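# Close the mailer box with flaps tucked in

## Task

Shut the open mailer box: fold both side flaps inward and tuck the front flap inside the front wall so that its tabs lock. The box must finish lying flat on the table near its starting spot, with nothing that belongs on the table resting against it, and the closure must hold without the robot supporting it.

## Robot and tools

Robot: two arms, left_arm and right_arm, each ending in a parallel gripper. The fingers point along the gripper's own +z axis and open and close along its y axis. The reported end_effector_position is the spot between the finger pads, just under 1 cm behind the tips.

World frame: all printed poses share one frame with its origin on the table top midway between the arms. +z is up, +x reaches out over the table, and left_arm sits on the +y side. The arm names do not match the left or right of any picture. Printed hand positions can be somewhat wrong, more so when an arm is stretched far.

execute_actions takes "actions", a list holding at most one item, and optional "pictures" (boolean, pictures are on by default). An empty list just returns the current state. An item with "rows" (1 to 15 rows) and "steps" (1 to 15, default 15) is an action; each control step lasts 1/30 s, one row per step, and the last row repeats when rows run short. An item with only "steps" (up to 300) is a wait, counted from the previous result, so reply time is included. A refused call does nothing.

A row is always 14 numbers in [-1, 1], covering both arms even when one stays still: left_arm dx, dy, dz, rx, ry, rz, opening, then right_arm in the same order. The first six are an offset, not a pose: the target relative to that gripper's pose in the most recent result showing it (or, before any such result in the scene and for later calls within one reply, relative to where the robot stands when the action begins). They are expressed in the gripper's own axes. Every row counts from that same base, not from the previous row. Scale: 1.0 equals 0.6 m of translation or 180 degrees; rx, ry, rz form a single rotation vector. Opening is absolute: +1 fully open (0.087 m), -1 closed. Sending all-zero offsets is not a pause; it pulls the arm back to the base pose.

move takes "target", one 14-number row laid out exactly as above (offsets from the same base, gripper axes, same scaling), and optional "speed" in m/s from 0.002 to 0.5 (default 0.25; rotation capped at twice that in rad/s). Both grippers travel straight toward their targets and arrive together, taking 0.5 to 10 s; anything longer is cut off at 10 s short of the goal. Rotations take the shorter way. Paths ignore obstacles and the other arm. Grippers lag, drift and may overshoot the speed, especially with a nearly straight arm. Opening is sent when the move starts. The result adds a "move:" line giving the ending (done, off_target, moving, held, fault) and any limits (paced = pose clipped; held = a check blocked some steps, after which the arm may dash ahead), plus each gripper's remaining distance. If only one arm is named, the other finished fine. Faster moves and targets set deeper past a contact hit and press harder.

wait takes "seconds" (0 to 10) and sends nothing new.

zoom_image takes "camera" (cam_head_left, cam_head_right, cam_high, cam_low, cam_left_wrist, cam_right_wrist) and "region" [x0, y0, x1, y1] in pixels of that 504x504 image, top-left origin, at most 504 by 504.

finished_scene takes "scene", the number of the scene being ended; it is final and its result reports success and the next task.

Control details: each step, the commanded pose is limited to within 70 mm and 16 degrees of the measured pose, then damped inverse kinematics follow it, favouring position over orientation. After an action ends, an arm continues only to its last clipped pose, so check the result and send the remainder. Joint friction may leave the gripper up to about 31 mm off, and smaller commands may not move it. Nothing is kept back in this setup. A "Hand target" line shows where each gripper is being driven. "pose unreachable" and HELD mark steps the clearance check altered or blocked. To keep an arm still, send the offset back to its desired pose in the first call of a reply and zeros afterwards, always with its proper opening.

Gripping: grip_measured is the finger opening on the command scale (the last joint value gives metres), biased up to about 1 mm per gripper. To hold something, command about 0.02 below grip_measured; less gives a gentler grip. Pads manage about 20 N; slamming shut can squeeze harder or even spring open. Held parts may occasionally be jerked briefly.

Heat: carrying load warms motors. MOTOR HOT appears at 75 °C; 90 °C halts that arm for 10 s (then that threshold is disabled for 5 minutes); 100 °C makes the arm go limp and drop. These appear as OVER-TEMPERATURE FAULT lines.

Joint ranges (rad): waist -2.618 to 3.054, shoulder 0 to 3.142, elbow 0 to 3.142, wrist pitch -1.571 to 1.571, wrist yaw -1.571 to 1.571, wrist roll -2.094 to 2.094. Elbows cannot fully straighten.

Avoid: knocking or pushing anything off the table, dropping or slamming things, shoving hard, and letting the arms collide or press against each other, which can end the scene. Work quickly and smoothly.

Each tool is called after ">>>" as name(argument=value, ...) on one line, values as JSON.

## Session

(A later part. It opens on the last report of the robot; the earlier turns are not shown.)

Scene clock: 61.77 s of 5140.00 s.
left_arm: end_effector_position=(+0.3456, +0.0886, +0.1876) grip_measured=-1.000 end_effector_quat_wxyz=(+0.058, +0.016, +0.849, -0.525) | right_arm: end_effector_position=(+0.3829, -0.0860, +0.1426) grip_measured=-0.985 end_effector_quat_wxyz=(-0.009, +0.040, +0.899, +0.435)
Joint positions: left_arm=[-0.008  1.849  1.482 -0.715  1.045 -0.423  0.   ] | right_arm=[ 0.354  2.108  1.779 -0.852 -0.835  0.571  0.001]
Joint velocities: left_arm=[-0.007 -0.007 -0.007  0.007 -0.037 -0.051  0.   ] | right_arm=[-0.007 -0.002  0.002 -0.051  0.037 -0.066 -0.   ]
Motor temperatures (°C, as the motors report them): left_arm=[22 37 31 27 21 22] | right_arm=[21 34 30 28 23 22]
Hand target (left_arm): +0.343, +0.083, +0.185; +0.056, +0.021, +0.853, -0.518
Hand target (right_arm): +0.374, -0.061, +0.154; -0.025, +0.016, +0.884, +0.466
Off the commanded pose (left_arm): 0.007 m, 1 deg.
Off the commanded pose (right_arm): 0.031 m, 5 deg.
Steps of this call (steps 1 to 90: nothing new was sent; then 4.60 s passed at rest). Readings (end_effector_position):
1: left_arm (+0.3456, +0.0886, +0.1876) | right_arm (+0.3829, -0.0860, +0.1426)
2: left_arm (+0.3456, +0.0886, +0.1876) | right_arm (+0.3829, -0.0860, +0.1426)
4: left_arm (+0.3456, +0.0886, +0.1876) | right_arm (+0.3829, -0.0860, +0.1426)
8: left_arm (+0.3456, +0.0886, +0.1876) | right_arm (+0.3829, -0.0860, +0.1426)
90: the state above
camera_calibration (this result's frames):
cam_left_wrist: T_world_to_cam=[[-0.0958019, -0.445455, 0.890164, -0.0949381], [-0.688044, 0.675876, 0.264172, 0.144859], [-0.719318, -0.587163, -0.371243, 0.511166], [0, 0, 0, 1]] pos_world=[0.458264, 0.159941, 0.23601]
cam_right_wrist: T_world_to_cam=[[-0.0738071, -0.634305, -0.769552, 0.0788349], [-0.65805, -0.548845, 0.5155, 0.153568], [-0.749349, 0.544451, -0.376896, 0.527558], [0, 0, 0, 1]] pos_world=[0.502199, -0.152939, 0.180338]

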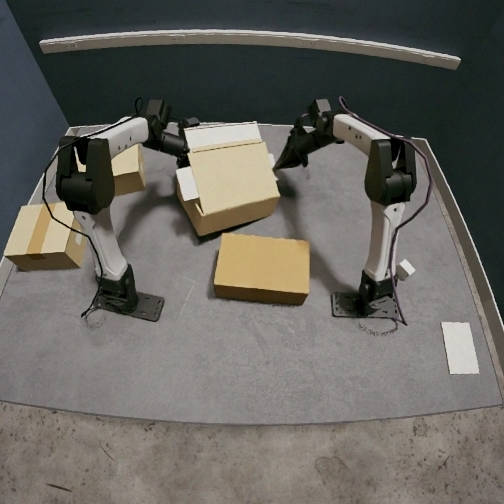

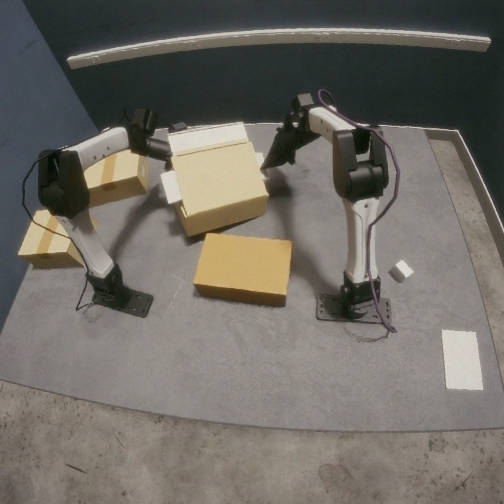

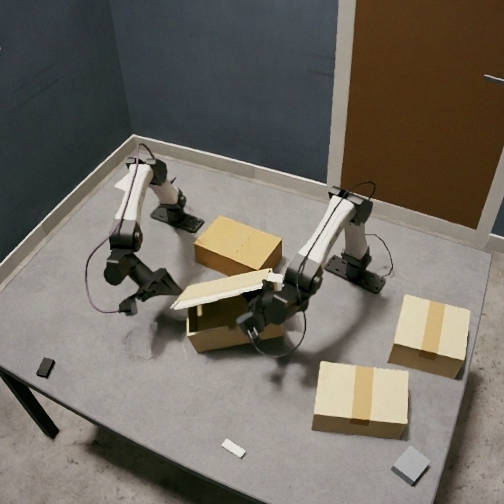

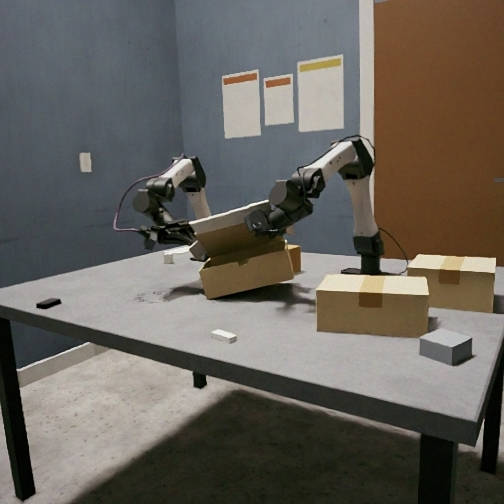

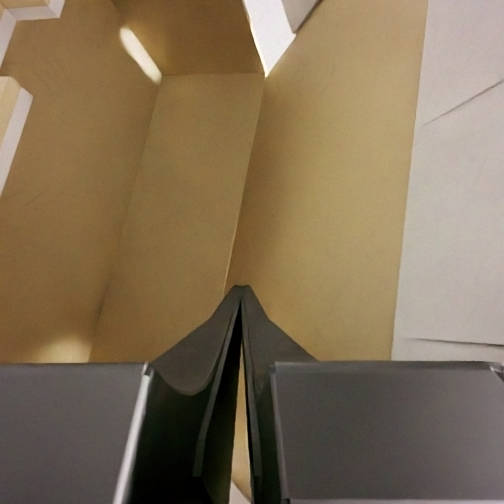

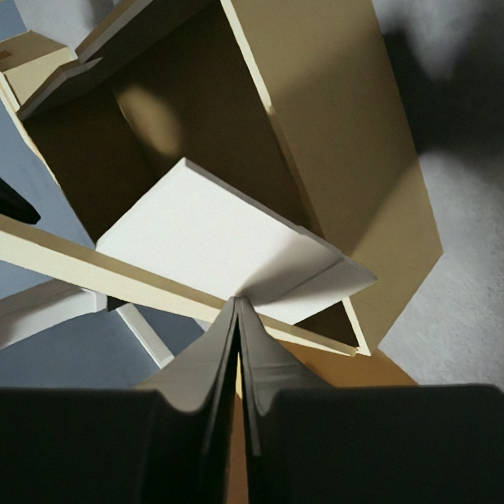

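>>> move(target=[-0.05,0,-0.2,0,0,0,-1, 0,0,-0.17,0,0,0,-1], speed=0.08)

Scene clock: 65.33 s of 5140.00 s.
left_arm: end_effector_position=(+0.3646, +0.1944, +0.2469) grip_measured=-1.000 end_effector_quat_wxyz=(+0.071, +0.022, +0.850, -0.521) | right_arm: end_effector_position=(+0.3809, -0.1634, +0.1945) grip_measured=-0.985 end_effector_quat_wxyz=(-0.020, +0.047, +0.901, +0.431)
Joint positions: left_arm=[ 0.269  2.055  2.047 -1.547  1.108  0.143  0.   ] | right_arm=[ 0.178  2.108  2.003 -1.295 -0.88   0.318  0.001]
Joint velocities: left_arm=[ 0.007  0.012  0.007 -0.081  0.022  0.037  0.   ] | right_arm=[ 0.002 -0.002  0.007 -0.066 -0.051  0.007  0.   ]
Motor temperatures (°C, as the motors report them): left_arm=[22 37 32 27 21 22] | right_arm=[21 34 30 27 23 22]
Hand target (left_arm): +0.366, +0.196, +0.243; +0.061, +0.015, +0.851, -0.522
Hand target (right_arm): +0.381, -0.165, +0.207; -0.008, +0.040, +0.899, +0.436
Off the commanded pose (left_arm): 0.004 m, 2 deg.
Off the commanded pose (right_arm): 0.012 m, 2 deg.
move: off_target (right_arm)
camera_calibration (this result's frames):
cam_left_wrist: T_world_to_cam=[[-0.118363, -0.451998, 0.884131, -0.0877908], [-0.698522, 0.670727, 0.249383, 0.0792193], [-0.705732, -0.588067, -0.39512, 0.610069], [0, 0, 0, 1]] pos_world=[0.47549, 0.265946, 0.298913]
cam_right_wrist: T_world_to_cam=[[-0.0963078, -0.639874, -0.762421, 0.0758494], [-0.647004, -0.541834, 0.536471, 0.0758549], [-0.75638, 0.544956, -0.361818, 0.587501], [0, 0, 0, 1]] pos_world=[0.500757, -0.230527, 0.229704]

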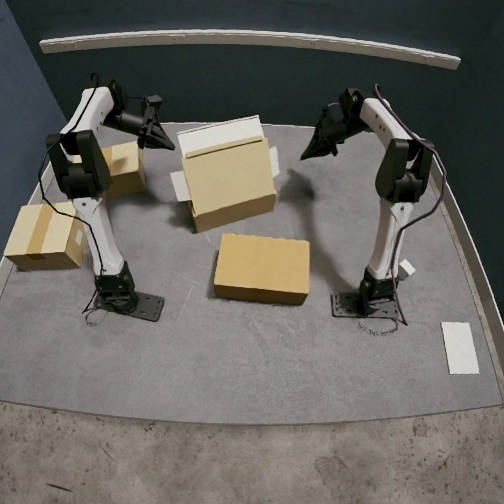

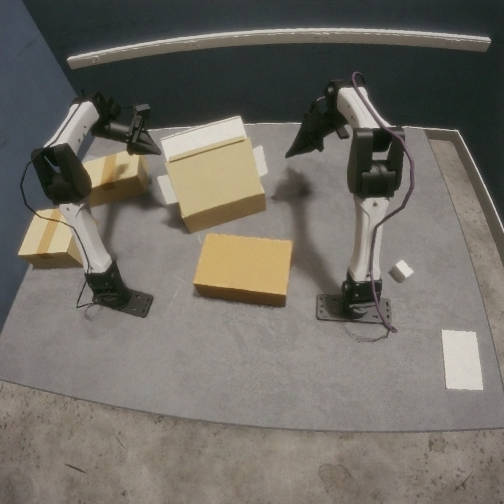

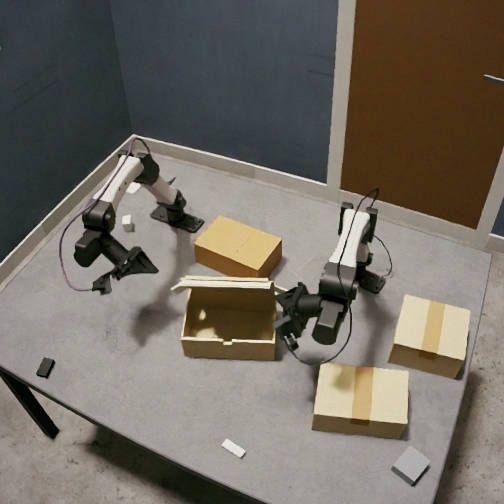

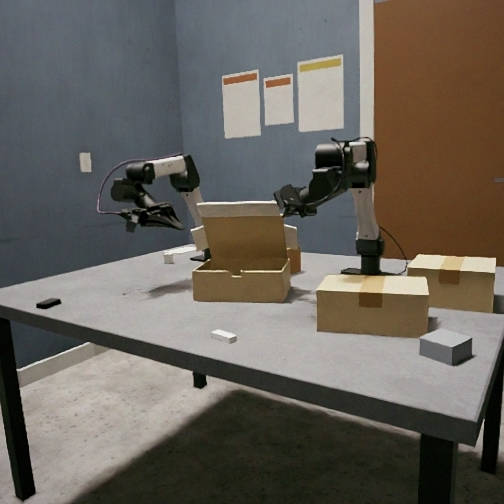

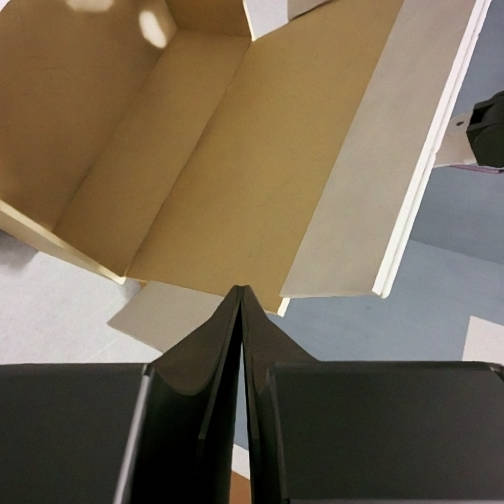

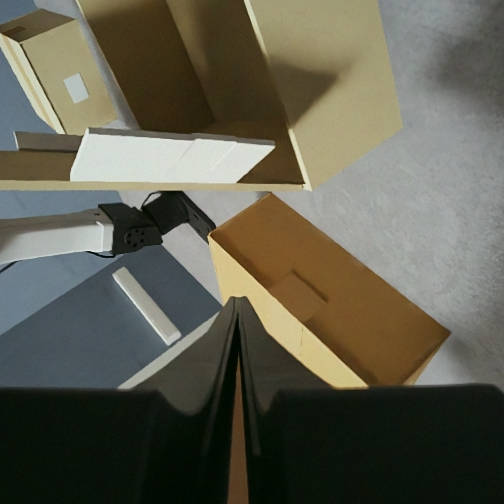

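>>> move(target=[0,0,-0.08,0,0,0,-1, -0.117,0.04,0.205,0.295,0,0,0.2], speed=0.12)

>>> move(target=[0,0,0,0,0,0,-1, 0,0,0,0,0,-0.105,0.2])

Scene clock: 76.73 s of 5140.00 s.
left_arm: end_effector_position=(+0.3651, +0.2345, +0.2702) grip_measured=-1.000 end_effector_quat_wxyz=(+0.134, -0.000, +0.848, -0.513) | right_arm: end_effector_position=(+0.4482, -0.0660, +0.1291) grip_measured=+0.200 end_effector_quat_wxyz=(+0.140, +0.061, +0.980, +0.129)
Joint positions: left_arm=[ 0.385  1.985  2.047 -1.553  1.115  0.166  0.   ] | right_arm=[ 0.563  2.582  2.829 -1.438 -0.061  0.653  0.052]
Joint velocities: left_arm=[-0.002  0.012 -0.027 -0.037 -0.022  0.037  0.   ] | right_arm=[ 0.002 -0.002 -0.002  0.037 -0.007 -0.007  0.001]
Motor temperatures (°C, as the motors report them): left_arm=[22 38 32 27 22 22] | right_arm=[21 36 31 27 23 22]
Hand target (left_arm): +0.360, +0.236, +0.268; +0.123, -0.012, +0.848, -0.516
Hand target (right_arm): +0.454, -0.060, +0.129; +0.155, +0.062, +0.977, +0.133
Off the commanded pose (left_arm): 0.006 m, 8 deg.
Off the commanded pose (right_arm): 0.010 m, 27 deg; orientation clipped at the last step of the last action.
elbow stopped short (right arm): the move would have taken joint 3 (elbow) straighter than the controller allows; a more bent joint 3 avoids this.
joint sent to its limit (left arm) — the command would take joint 4 (wrist pitch) past its lower limit, so that joint was sent only as far as its limit.
After step 90, 4.07 s passed at rest.
move: off_target (left_arm, right_arm); limits=paced
camera_calibration (this result's frames):
cam_left_wrist: T_world_to_cam=[[-0.14514, -0.471917, 0.869614, -0.0718496], [-0.783667, 0.59137, 0.190126, 0.112516], [-0.603987, -0.653893, -0.455657, 0.637904], [0, 0, 0, 1]] pos_world=[0.463033, 0.316676, 0.331755]
cam_right_wrist: T_world_to_cam=[[-0.0832121, -0.964854, -0.249265, 0.00127766], [-0.837777, -0.0677182, 0.541798, 0.3233], [-0.539635, 0.253913, -0.802697, 0.50229], [0, 0, 0, 1]] pos_world=[0.542013, -0.104412, 0.228342]

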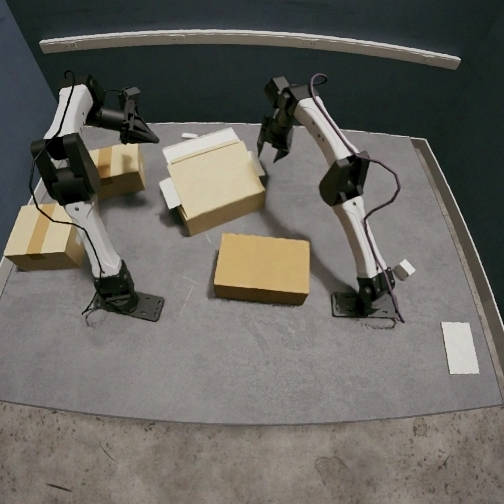

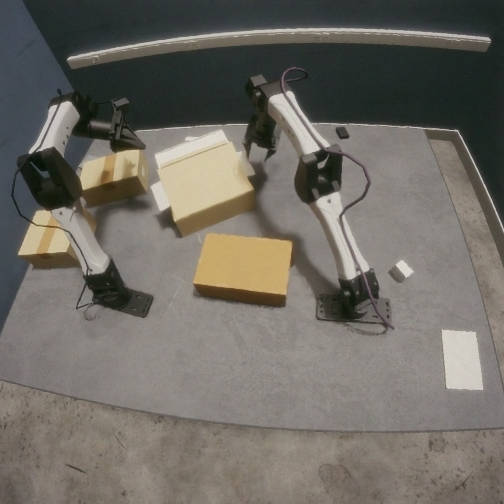

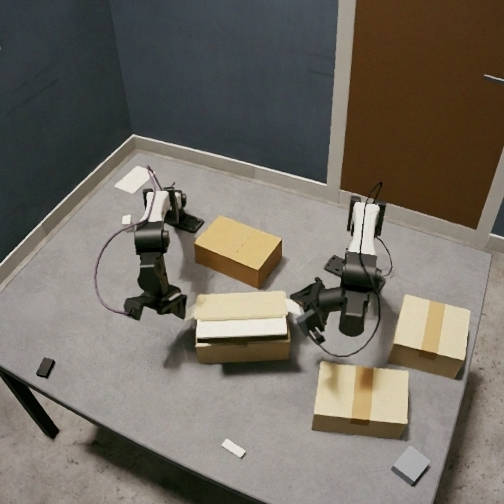

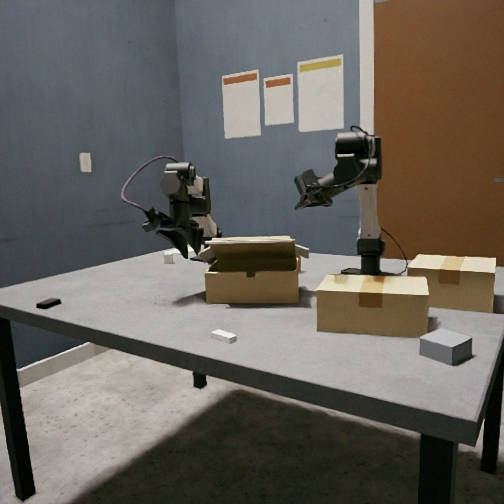

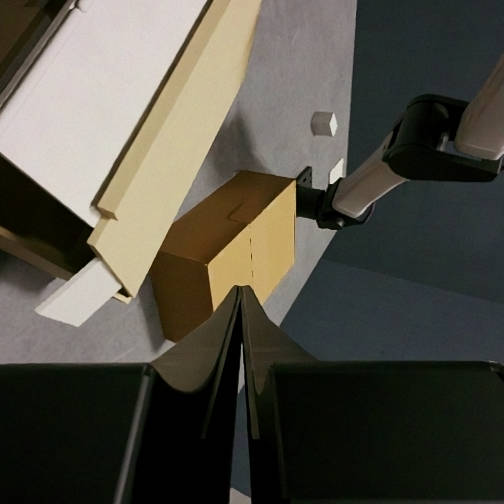

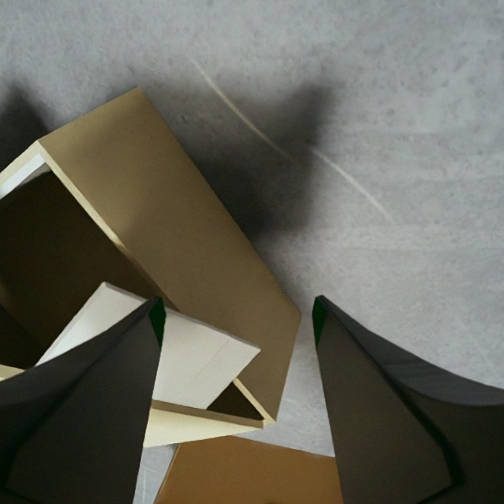

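Scene clock: 77.93 s of 5140.00 s.
left_arm: end_effector_position=(+0.3651, +0.2345, +0.2702) grip_measured=-1.000 end_effector_quat_wxyz=(+0.134, -0.000, +0.848, -0.513) | right_arm: end_effector_position=(+0.4452, -0.0721, +0.1262) grip_measured=+0.200 end_effector_quat_wxyz=(+0.158, -0.090, +0.978, +0.105)
Joint positions: left_arm=[ 0.385  1.985  2.047 -1.553  1.115  0.166  0.   ] | right_arm=[ 0.578  2.582  2.829 -1.438 -0.055  0.359  0.052]
Joint velocities: left_arm=[-0.017  0.002 -0.002  0.081 -0.022 -0.051  0.   ] | right_arm=[-0.007  0.017 -0.007  0.11   0.022  0.007  0.001]
Motor temperatures (°C, as the motors report them): left_arm=[22 38 32 27 22 22] | right_arm=[21 36 31 27 23 22]
Hand target (left_arm): +0.365, +0.235, +0.270; +0.134, -0.000, +0.848, -0.513
Hand target (right_arm): +0.448, -0.066, +0.129; +0.170, -0.100, +0.974, +0.109
Off the commanded pose (left_arm): 0.000 m, 0 deg.
Off the commanded pose (right_arm): 0.007 m, 1 deg.
elbow stopped short (right arm): the move would have taken joint 3 (elbow) straighter than the controller allows; a more bent joint 3 avoids this.
move: done
camera_calibration (this result's frames):
cam_left_wrist: T_world_to_cam=[[-0.14514, -0.471917, 0.869614, -0.0718496], [-0.783667, 0.59137, 0.190126, 0.112516], [-0.603987, -0.653893, -0.455657, 0.637904], [0, 0, 0, 1]] pos_world=[0.463033, 0.316676, 0.331755]
cam_right_wrist: T_world_to_cam=[[0.209454, -0.965204, -0.156558, -0.147604], [-0.828293, -0.260228, 0.496197, 0.309626], [-0.519672, 0.0257456, -0.853978, 0.481002], [0, 0, 0, 1]] pos_world=[0.537341, -0.0742784, 0.234021]

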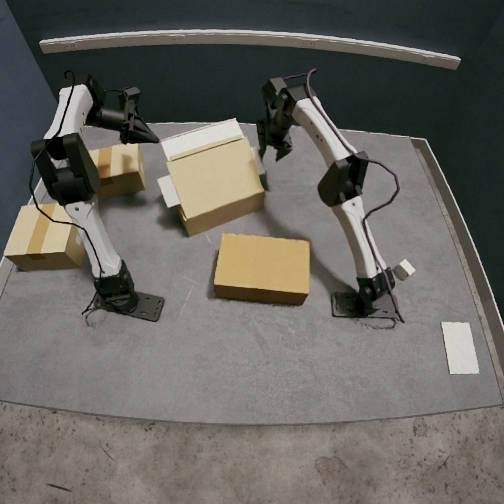

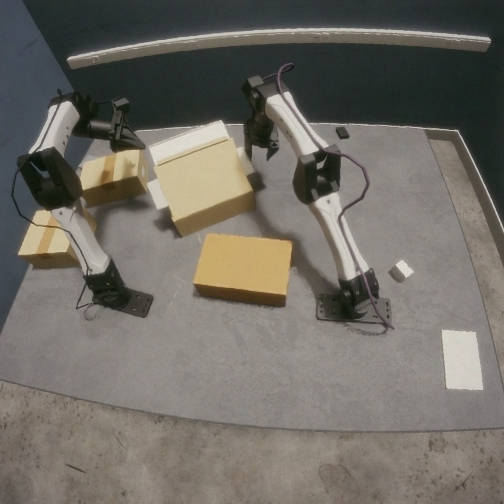

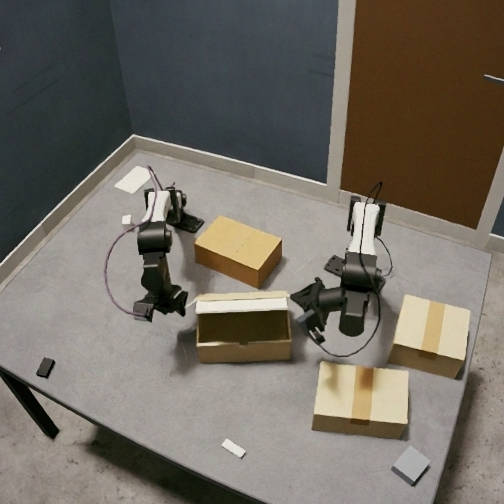

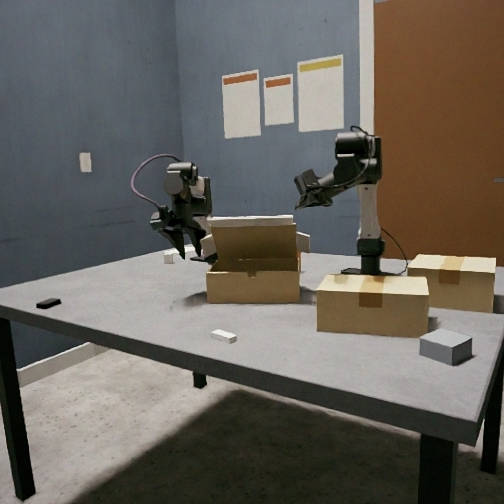

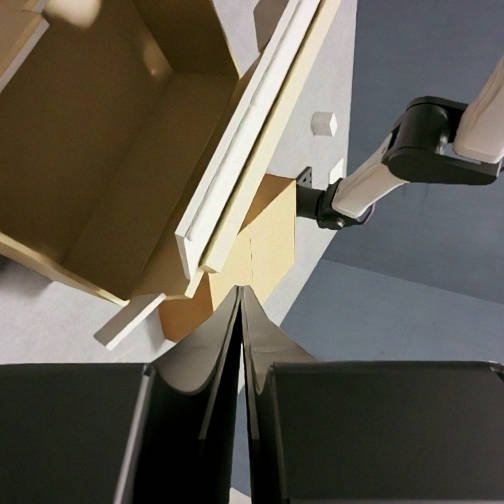

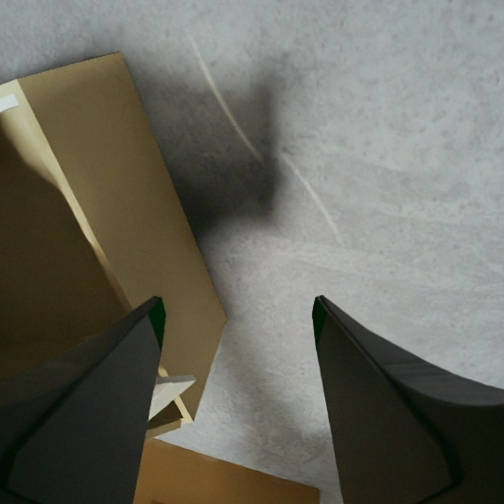

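>>> move(target=[0.062,0.168,0.053,-0.35,0,0,0.2, 0.15,-0.1,-0.12,0,0,0,-1], speed=0.12)

Scene clock: 88.57 s of 5140.00 s.
left_arm: end_effector_position=(+0.3491, +0.2501, +0.1731) grip_measured=+0.200 end_effector_quat_wxyz=(+0.119, -0.066, +0.991, -0.006) | right_arm: end_effector_position=(+0.3494, -0.1566, +0.1465) grip_measured=-0.985 end_effector_quat_wxyz=(+0.148, -0.089, +0.980, +0.099)
Joint positions: left_arm=[ 0.003  1.832  1.82  -1.323 -0.043 -0.294  0.052] | right_arm=[ 0.514  1.868  1.736 -1.088 -0.074  0.302  0.001]
Joint velocities: left_arm=[ 0.002 -0.012  0.012 -0.037 -0.037 -0.095 -0.001] | right_arm=[-0.022  0.007  0.002 -0.007 -0.154 -0.007 -0.   ]
Motor temperatures (°C, as the motors report them): left_arm=[22 39 32 26 22 22] | right_arm=[21 38 31 27 22 22]
Hand target (left_arm): +0.348, +0.249, +0.161; +0.105, -0.066, +0.992, +0.001
Hand target (right_arm): +0.350, -0.159, +0.150; +0.158, -0.090, +0.978, +0.105
Off the commanded pose (left_arm): 0.013 m, 2 deg.
Off the commanded pose (right_arm): 0.008 m, 1 deg.
After step 90, 2.63 s passed at rest.
move: off_target (left_arm)
camera_calibration (this result's frames):
cam_left_wrist: T_world_to_cam=[[0.121586, -0.992144, 0.0294557, 0.200018], [-0.792058, -0.079095, 0.6053, 0.207941], [-0.598215, -0.0969266, -0.795452, 0.511693], [0, 0, 0, 1]] pos_world=[0.446484, 0.264491, 0.275269]
cam_right_wrist: T_world_to_cam=[[0.203036, -0.968014, -0.147396, -0.205511], [-0.819264, -0.250385, 0.515863, 0.193727], [-0.536268, 0.0160171, -0.843896, 0.453561], [0, 0, 0, 1]] pos_world=[0.44367, -0.157695, 0.25253]

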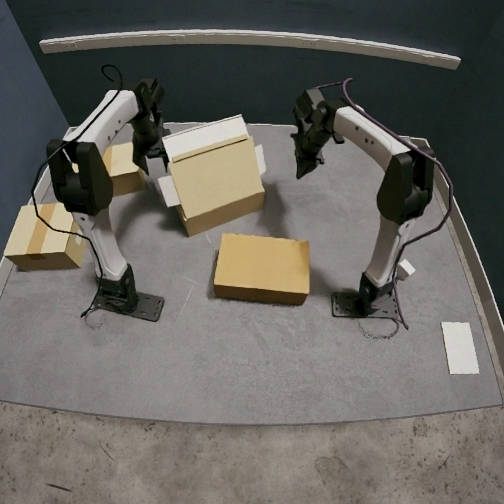

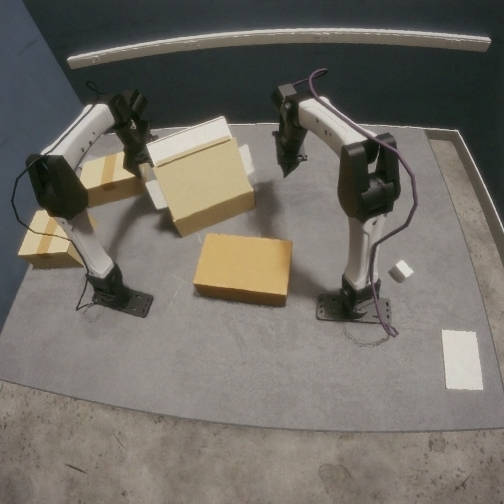

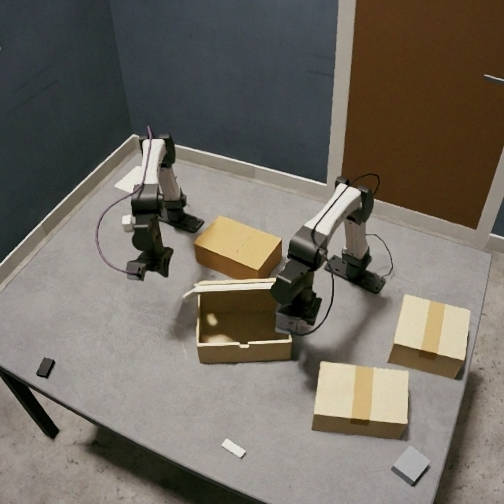

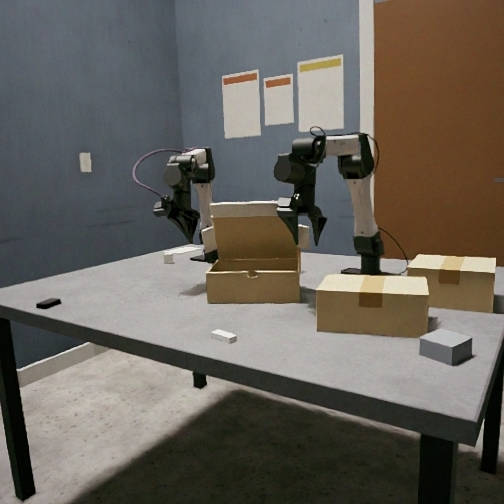

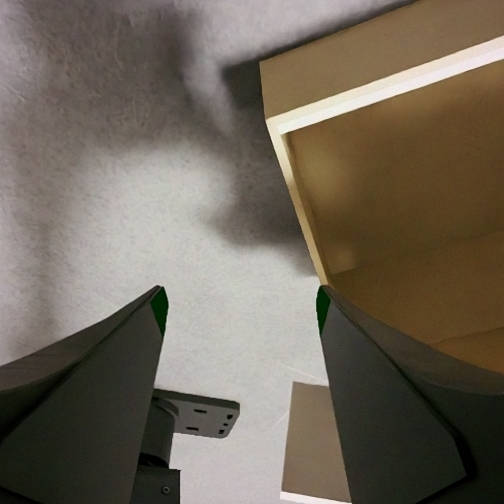

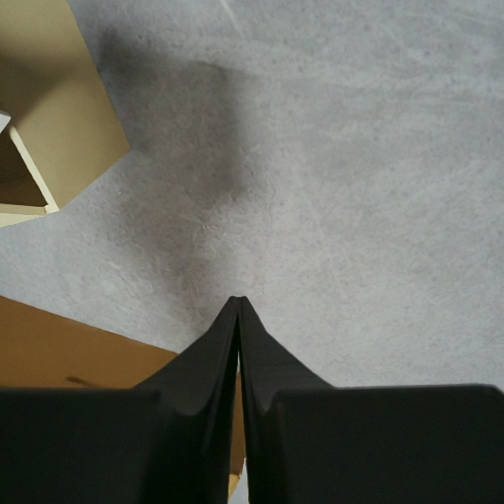

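>>> move(target=[-0.02,-0.06,0.1,0,0,-0.1,0.2, 0,0,0,0,0,0,-1], speed=0.08)

Scene clock: 93.07 s of 5140.00 s.
left_arm: end_effector_position=(+0.3822, +0.2195, +0.1318) grip_measured=+0.200 end_effector_quat_wxyz=(+0.129, -0.221, +0.966, -0.032) | right_arm: end_effector_position=(+0.3494, -0.1566, +0.1465) grip_measured=-0.985 end_effector_quat_wxyz=(+0.148, -0.089, +0.980, +0.099)
Joint positions: left_arm=[-0.029  1.909  1.748 -1.147 -0.047 -0.64   0.052] | right_arm=[ 0.514  1.868  1.736 -1.088 -0.074  0.301  0.001]
Joint velocities: left_arm=[-0.002  0.007 -0.007 -0.037  0.022 -0.007 -0.001] | right_arm=[-0.027  0.002  0.007 -0.022  0.037 -0.095 -0.   ]
Motor temperatures (°C, as the motors report them): left_arm=[22 39 32 27 21 22] | right_arm=[21 38 31 27 22 22]
Hand target (left_arm): +0.380, +0.217, +0.119; +0.116, -0.221, +0.968, -0.025
Hand target (right_arm): +0.349, -0.157, +0.146; +0.148, -0.089, +0.980, +0.099
Off the commanded pose (left_arm): 0.014 m, 2 deg.
Off the commanded pose (right_arm): 0.000 m, 0 deg.
move: off_target (left_arm)
camera_calibration (this result's frames):
cam_left_wrist: T_world_to_cam=[[0.410423, -0.903847, 0.120882, 0.0250544], [-0.756173, -0.263244, 0.599087, 0.284345], [-0.509662, -0.337287, -0.791506, 0.514064], [0, 0, 0, 1]] pos_world=[0.46673, 0.270885, 0.233509]
cam_right_wrist: T_world_to_cam=[[0.203394, -0.967957, -0.147278, -0.20566], [-0.819218, -0.250624, 0.51582, 0.19368], [-0.536203, 0.0157378, -0.843943, 0.453501], [0, 0, 0, 1]] pos_world=[0.443665, -0.157666, 0.252536]

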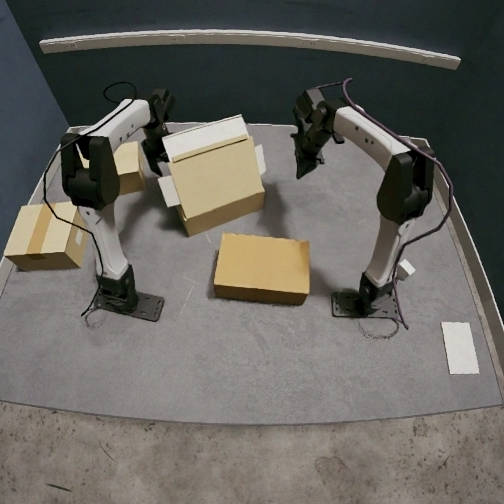

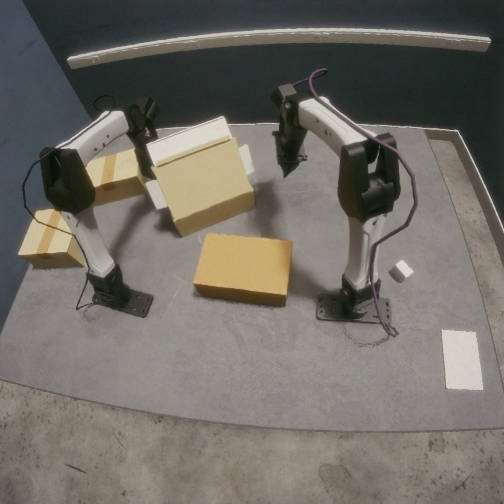

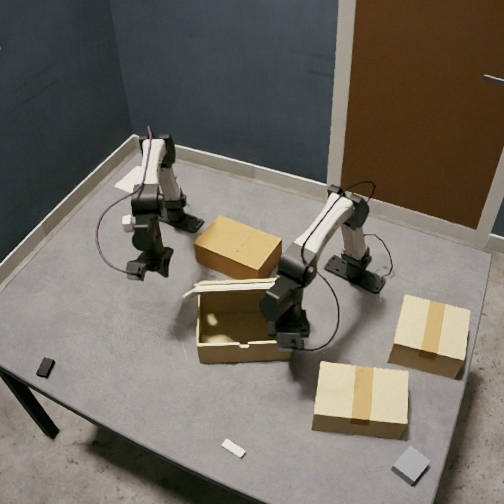

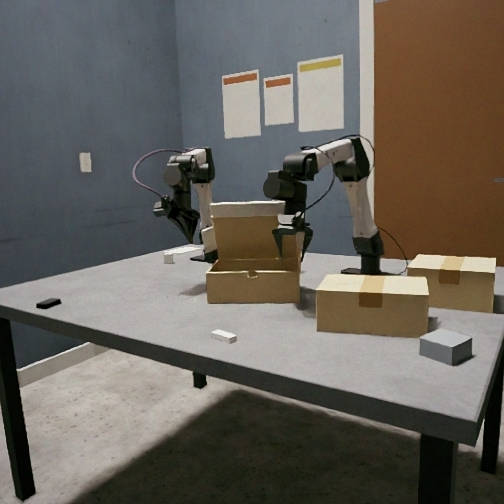

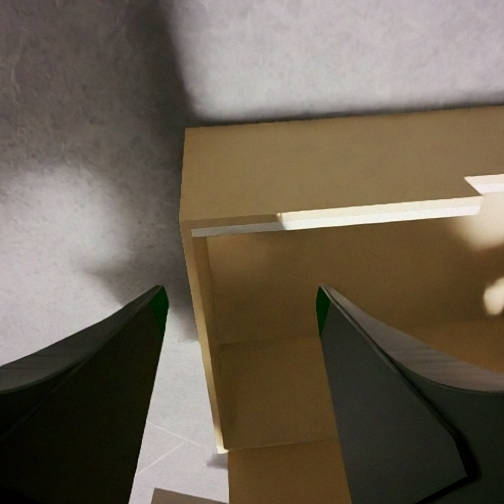

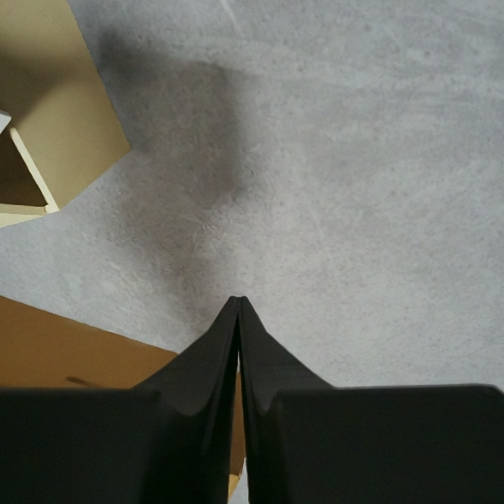

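>>> move(target=[0.05,0.03,0.14,0,0,0,0.2, 0,0,0,0,0,0,-1], speed=0.06)

Scene clock: 97.20 s of 5140.00 s.
left_arm: end_effector_position=(+0.3770, +0.2192, +0.0531) grip_measured=+0.200 end_effector_quat_wxyz=(+0.139, -0.221, +0.964, -0.040) | right_arm: end_effector_position=(+0.3494, -0.1566, +0.1465) grip_measured=-0.985 end_effector_quat_wxyz=(+0.148, -0.089, +0.980, +0.099)
Joint positions: left_arm=[-0.029  1.891  1.405 -0.797 -0.04  -0.642  0.052] | right_arm=[ 0.514  1.868  1.736 -1.088 -0.074  0.301  0.001]
Joint velocities: left_arm=[ 0.032  0.012 -0.037  0.066  0.037 -0.007  0.001] | right_arm=[ 0.007 -0.012 -0.007  0.022 -0.037 -0.007  0.001]
Motor temperatures (°C, as the motors report them): left_arm=[22 39 31 27 21 22] | right_arm=[21 38 31 27 22 22]
Hand target (left_arm): +0.371, +0.223, +0.042; +0.129, -0.221, +0.966, -0.032
Hand target (right_arm): +0.349, -0.157, +0.147; +0.148, -0.089, +0.980, +0.099
Off the commanded pose (left_arm): 0.014 m, 2 deg.
Off the commanded pose (right_arm): 0.000 m, 0 deg.
move: off_target (left_arm)
camera_calibration (this result's frames):
cam_left_wrist: T_world_to_cam=[[0.407242, -0.90229, 0.141518, 0.0361805], [-0.769999, -0.25586, 0.584498, 0.331783], [-0.491178, -0.347001, -0.798959, 0.444597], [0, 0, 0, 1]] pos_world=[0.459115, 0.271811, 0.156168]
cam_right_wrist: T_world_to_cam=[[0.203394, -0.967957, -0.147278, -0.20566], [-0.819218, -0.250624, 0.51582, 0.19368], [-0.536203, 0.0157378, -0.843943, 0.453501], [0, 0, 0, 1]] pos_world=[0.443665, -0.157666, 0.252536]

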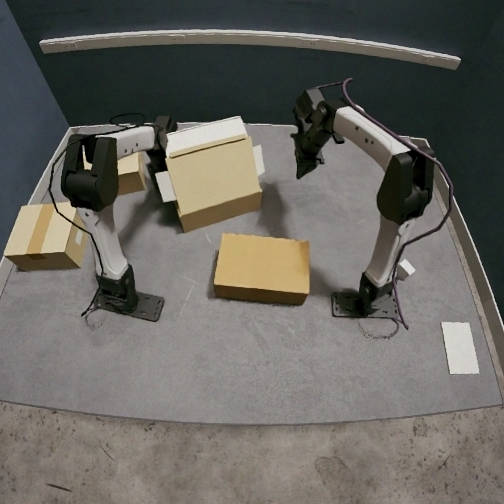

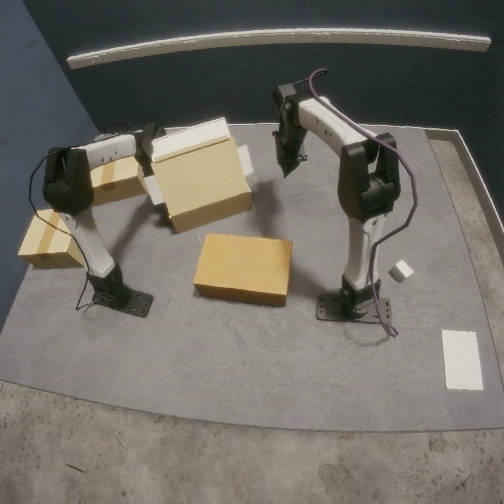

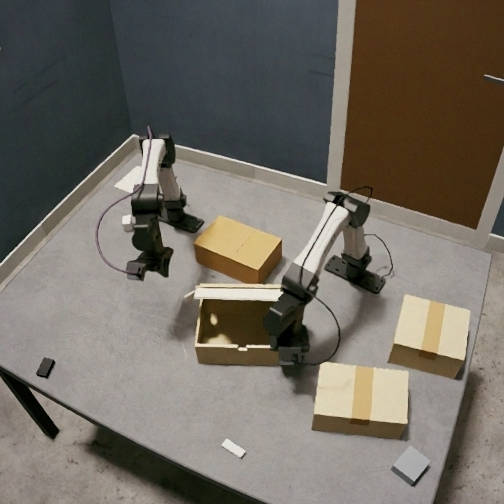

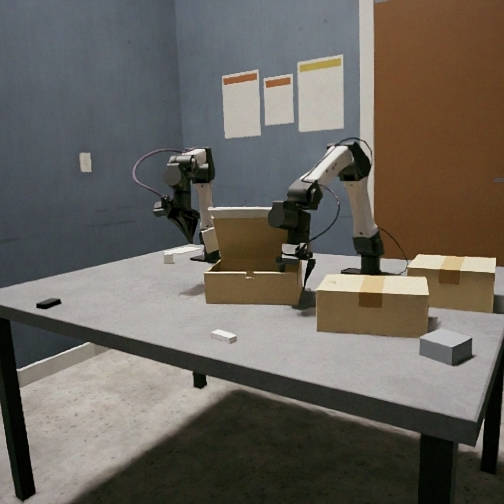

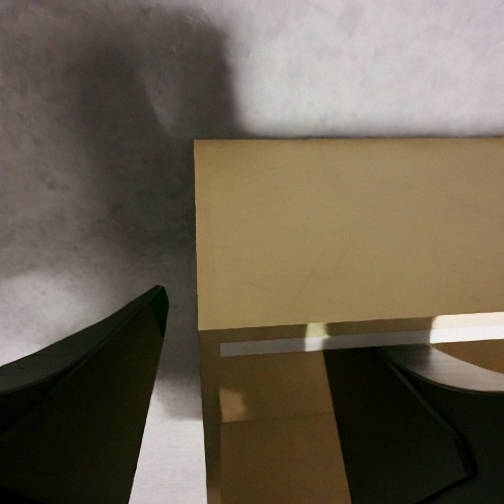

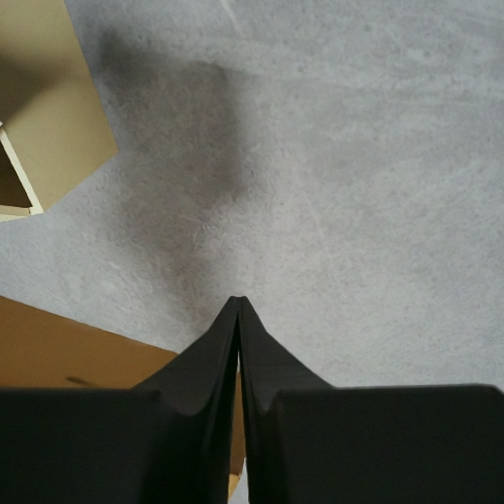

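>>> move(target=[0,0,0,-0.047,0,0,-0.95, 0,0,0,0,0,0,-1], speed=0.06)

Scene clock: 101.07 s of 5140.00 s.
left_arm: end_effector_position=(+0.3802, +0.2161, +0.0591) grip_measured=-0.936 end_effector_quat_wxyz=(+0.131, -0.229, +0.965, +0.008) | right_arm: end_effector_position=(+0.3494, -0.1566, +0.1465) grip_measured=-0.985 end_effector_quat_wxyz=(+0.148, -0.089, +0.980, +0.099)
Joint positions: left_arm=[-0.073  1.95   1.521 -0.913 -0.133 -0.692  0.003] | right_arm=[ 0.514  1.868  1.736 -1.088 -0.074  0.301  0.001]
Joint velocities: left_arm=[-0.007  0.007 -0.022 -0.081  0.095  0.022 -0.001] | right_arm=[-0.012  0.002 -0.012 -0.022 -0.007 -0.007 -0.001]
Motor temperatures (°C, as the motors report them): left_arm=[22 39 31 27 21 22] | right_arm=[21 38 31 27 22 22]
Hand target (left_arm): +0.377, +0.219, +0.053; +0.121, -0.231, +0.965, +0.030
Hand target (right_arm): +0.349, -0.157, +0.147; +0.148, -0.089, +0.980, +0.099
Off the commanded pose (left_arm): 0.007 m, 3 deg.
Off the commanded pose (right_arm): 0.000 m, 0 deg.
move: off_target (left_arm)
camera_calibration (this result's frames):
cam_left_wrist: T_world_to_cam=[[0.435645, -0.898873, 0.047324, 0.0253158], [-0.740176, -0.327822, 0.587088, 0.334022], [-0.512204, -0.29079, -0.808139, 0.446298], [0, 0, 0, 1]] pos_world=[0.464802, 0.262035, 0.163372]
cam_right_wrist: T_world_to_cam=[[0.203394, -0.967957, -0.147278, -0.20566], [-0.819218, -0.250624, 0.51582, 0.19368], [-0.536203, 0.0157378, -0.843943, 0.453501], [0, 0, 0, 1]] pos_world=[0.443665, -0.157666, 0.252536]

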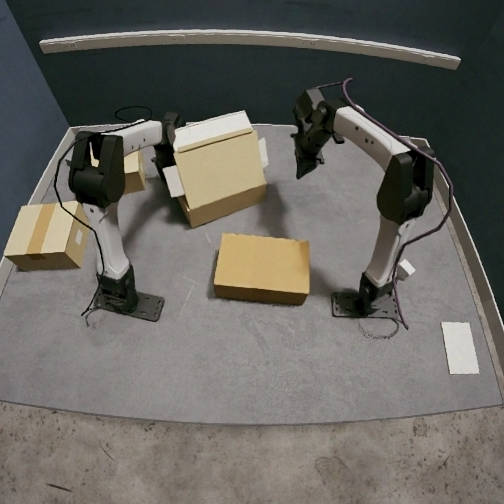

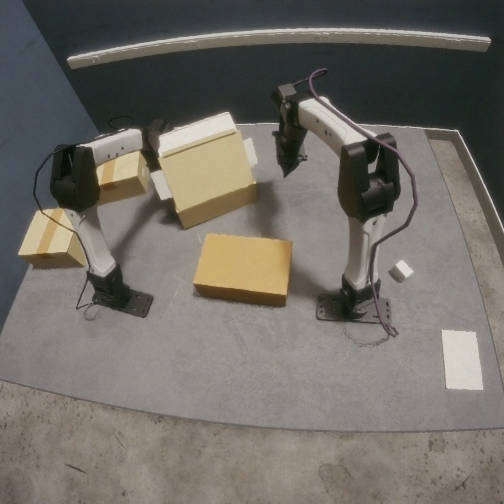

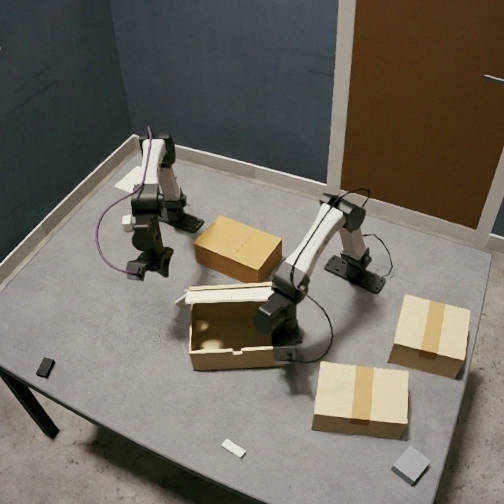

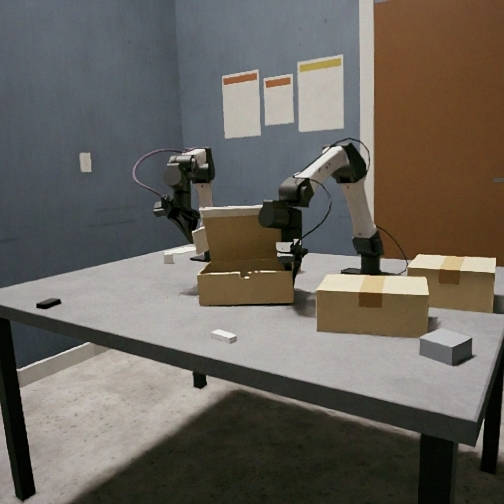

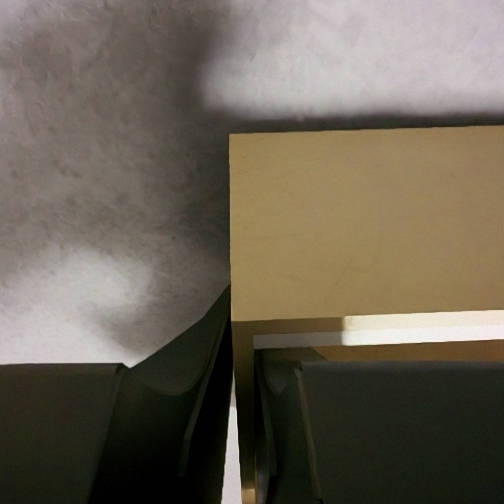

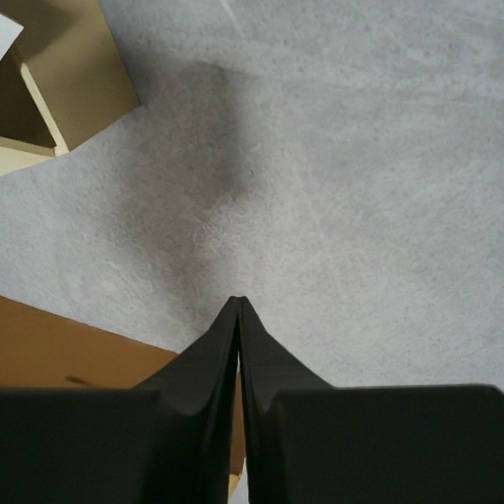

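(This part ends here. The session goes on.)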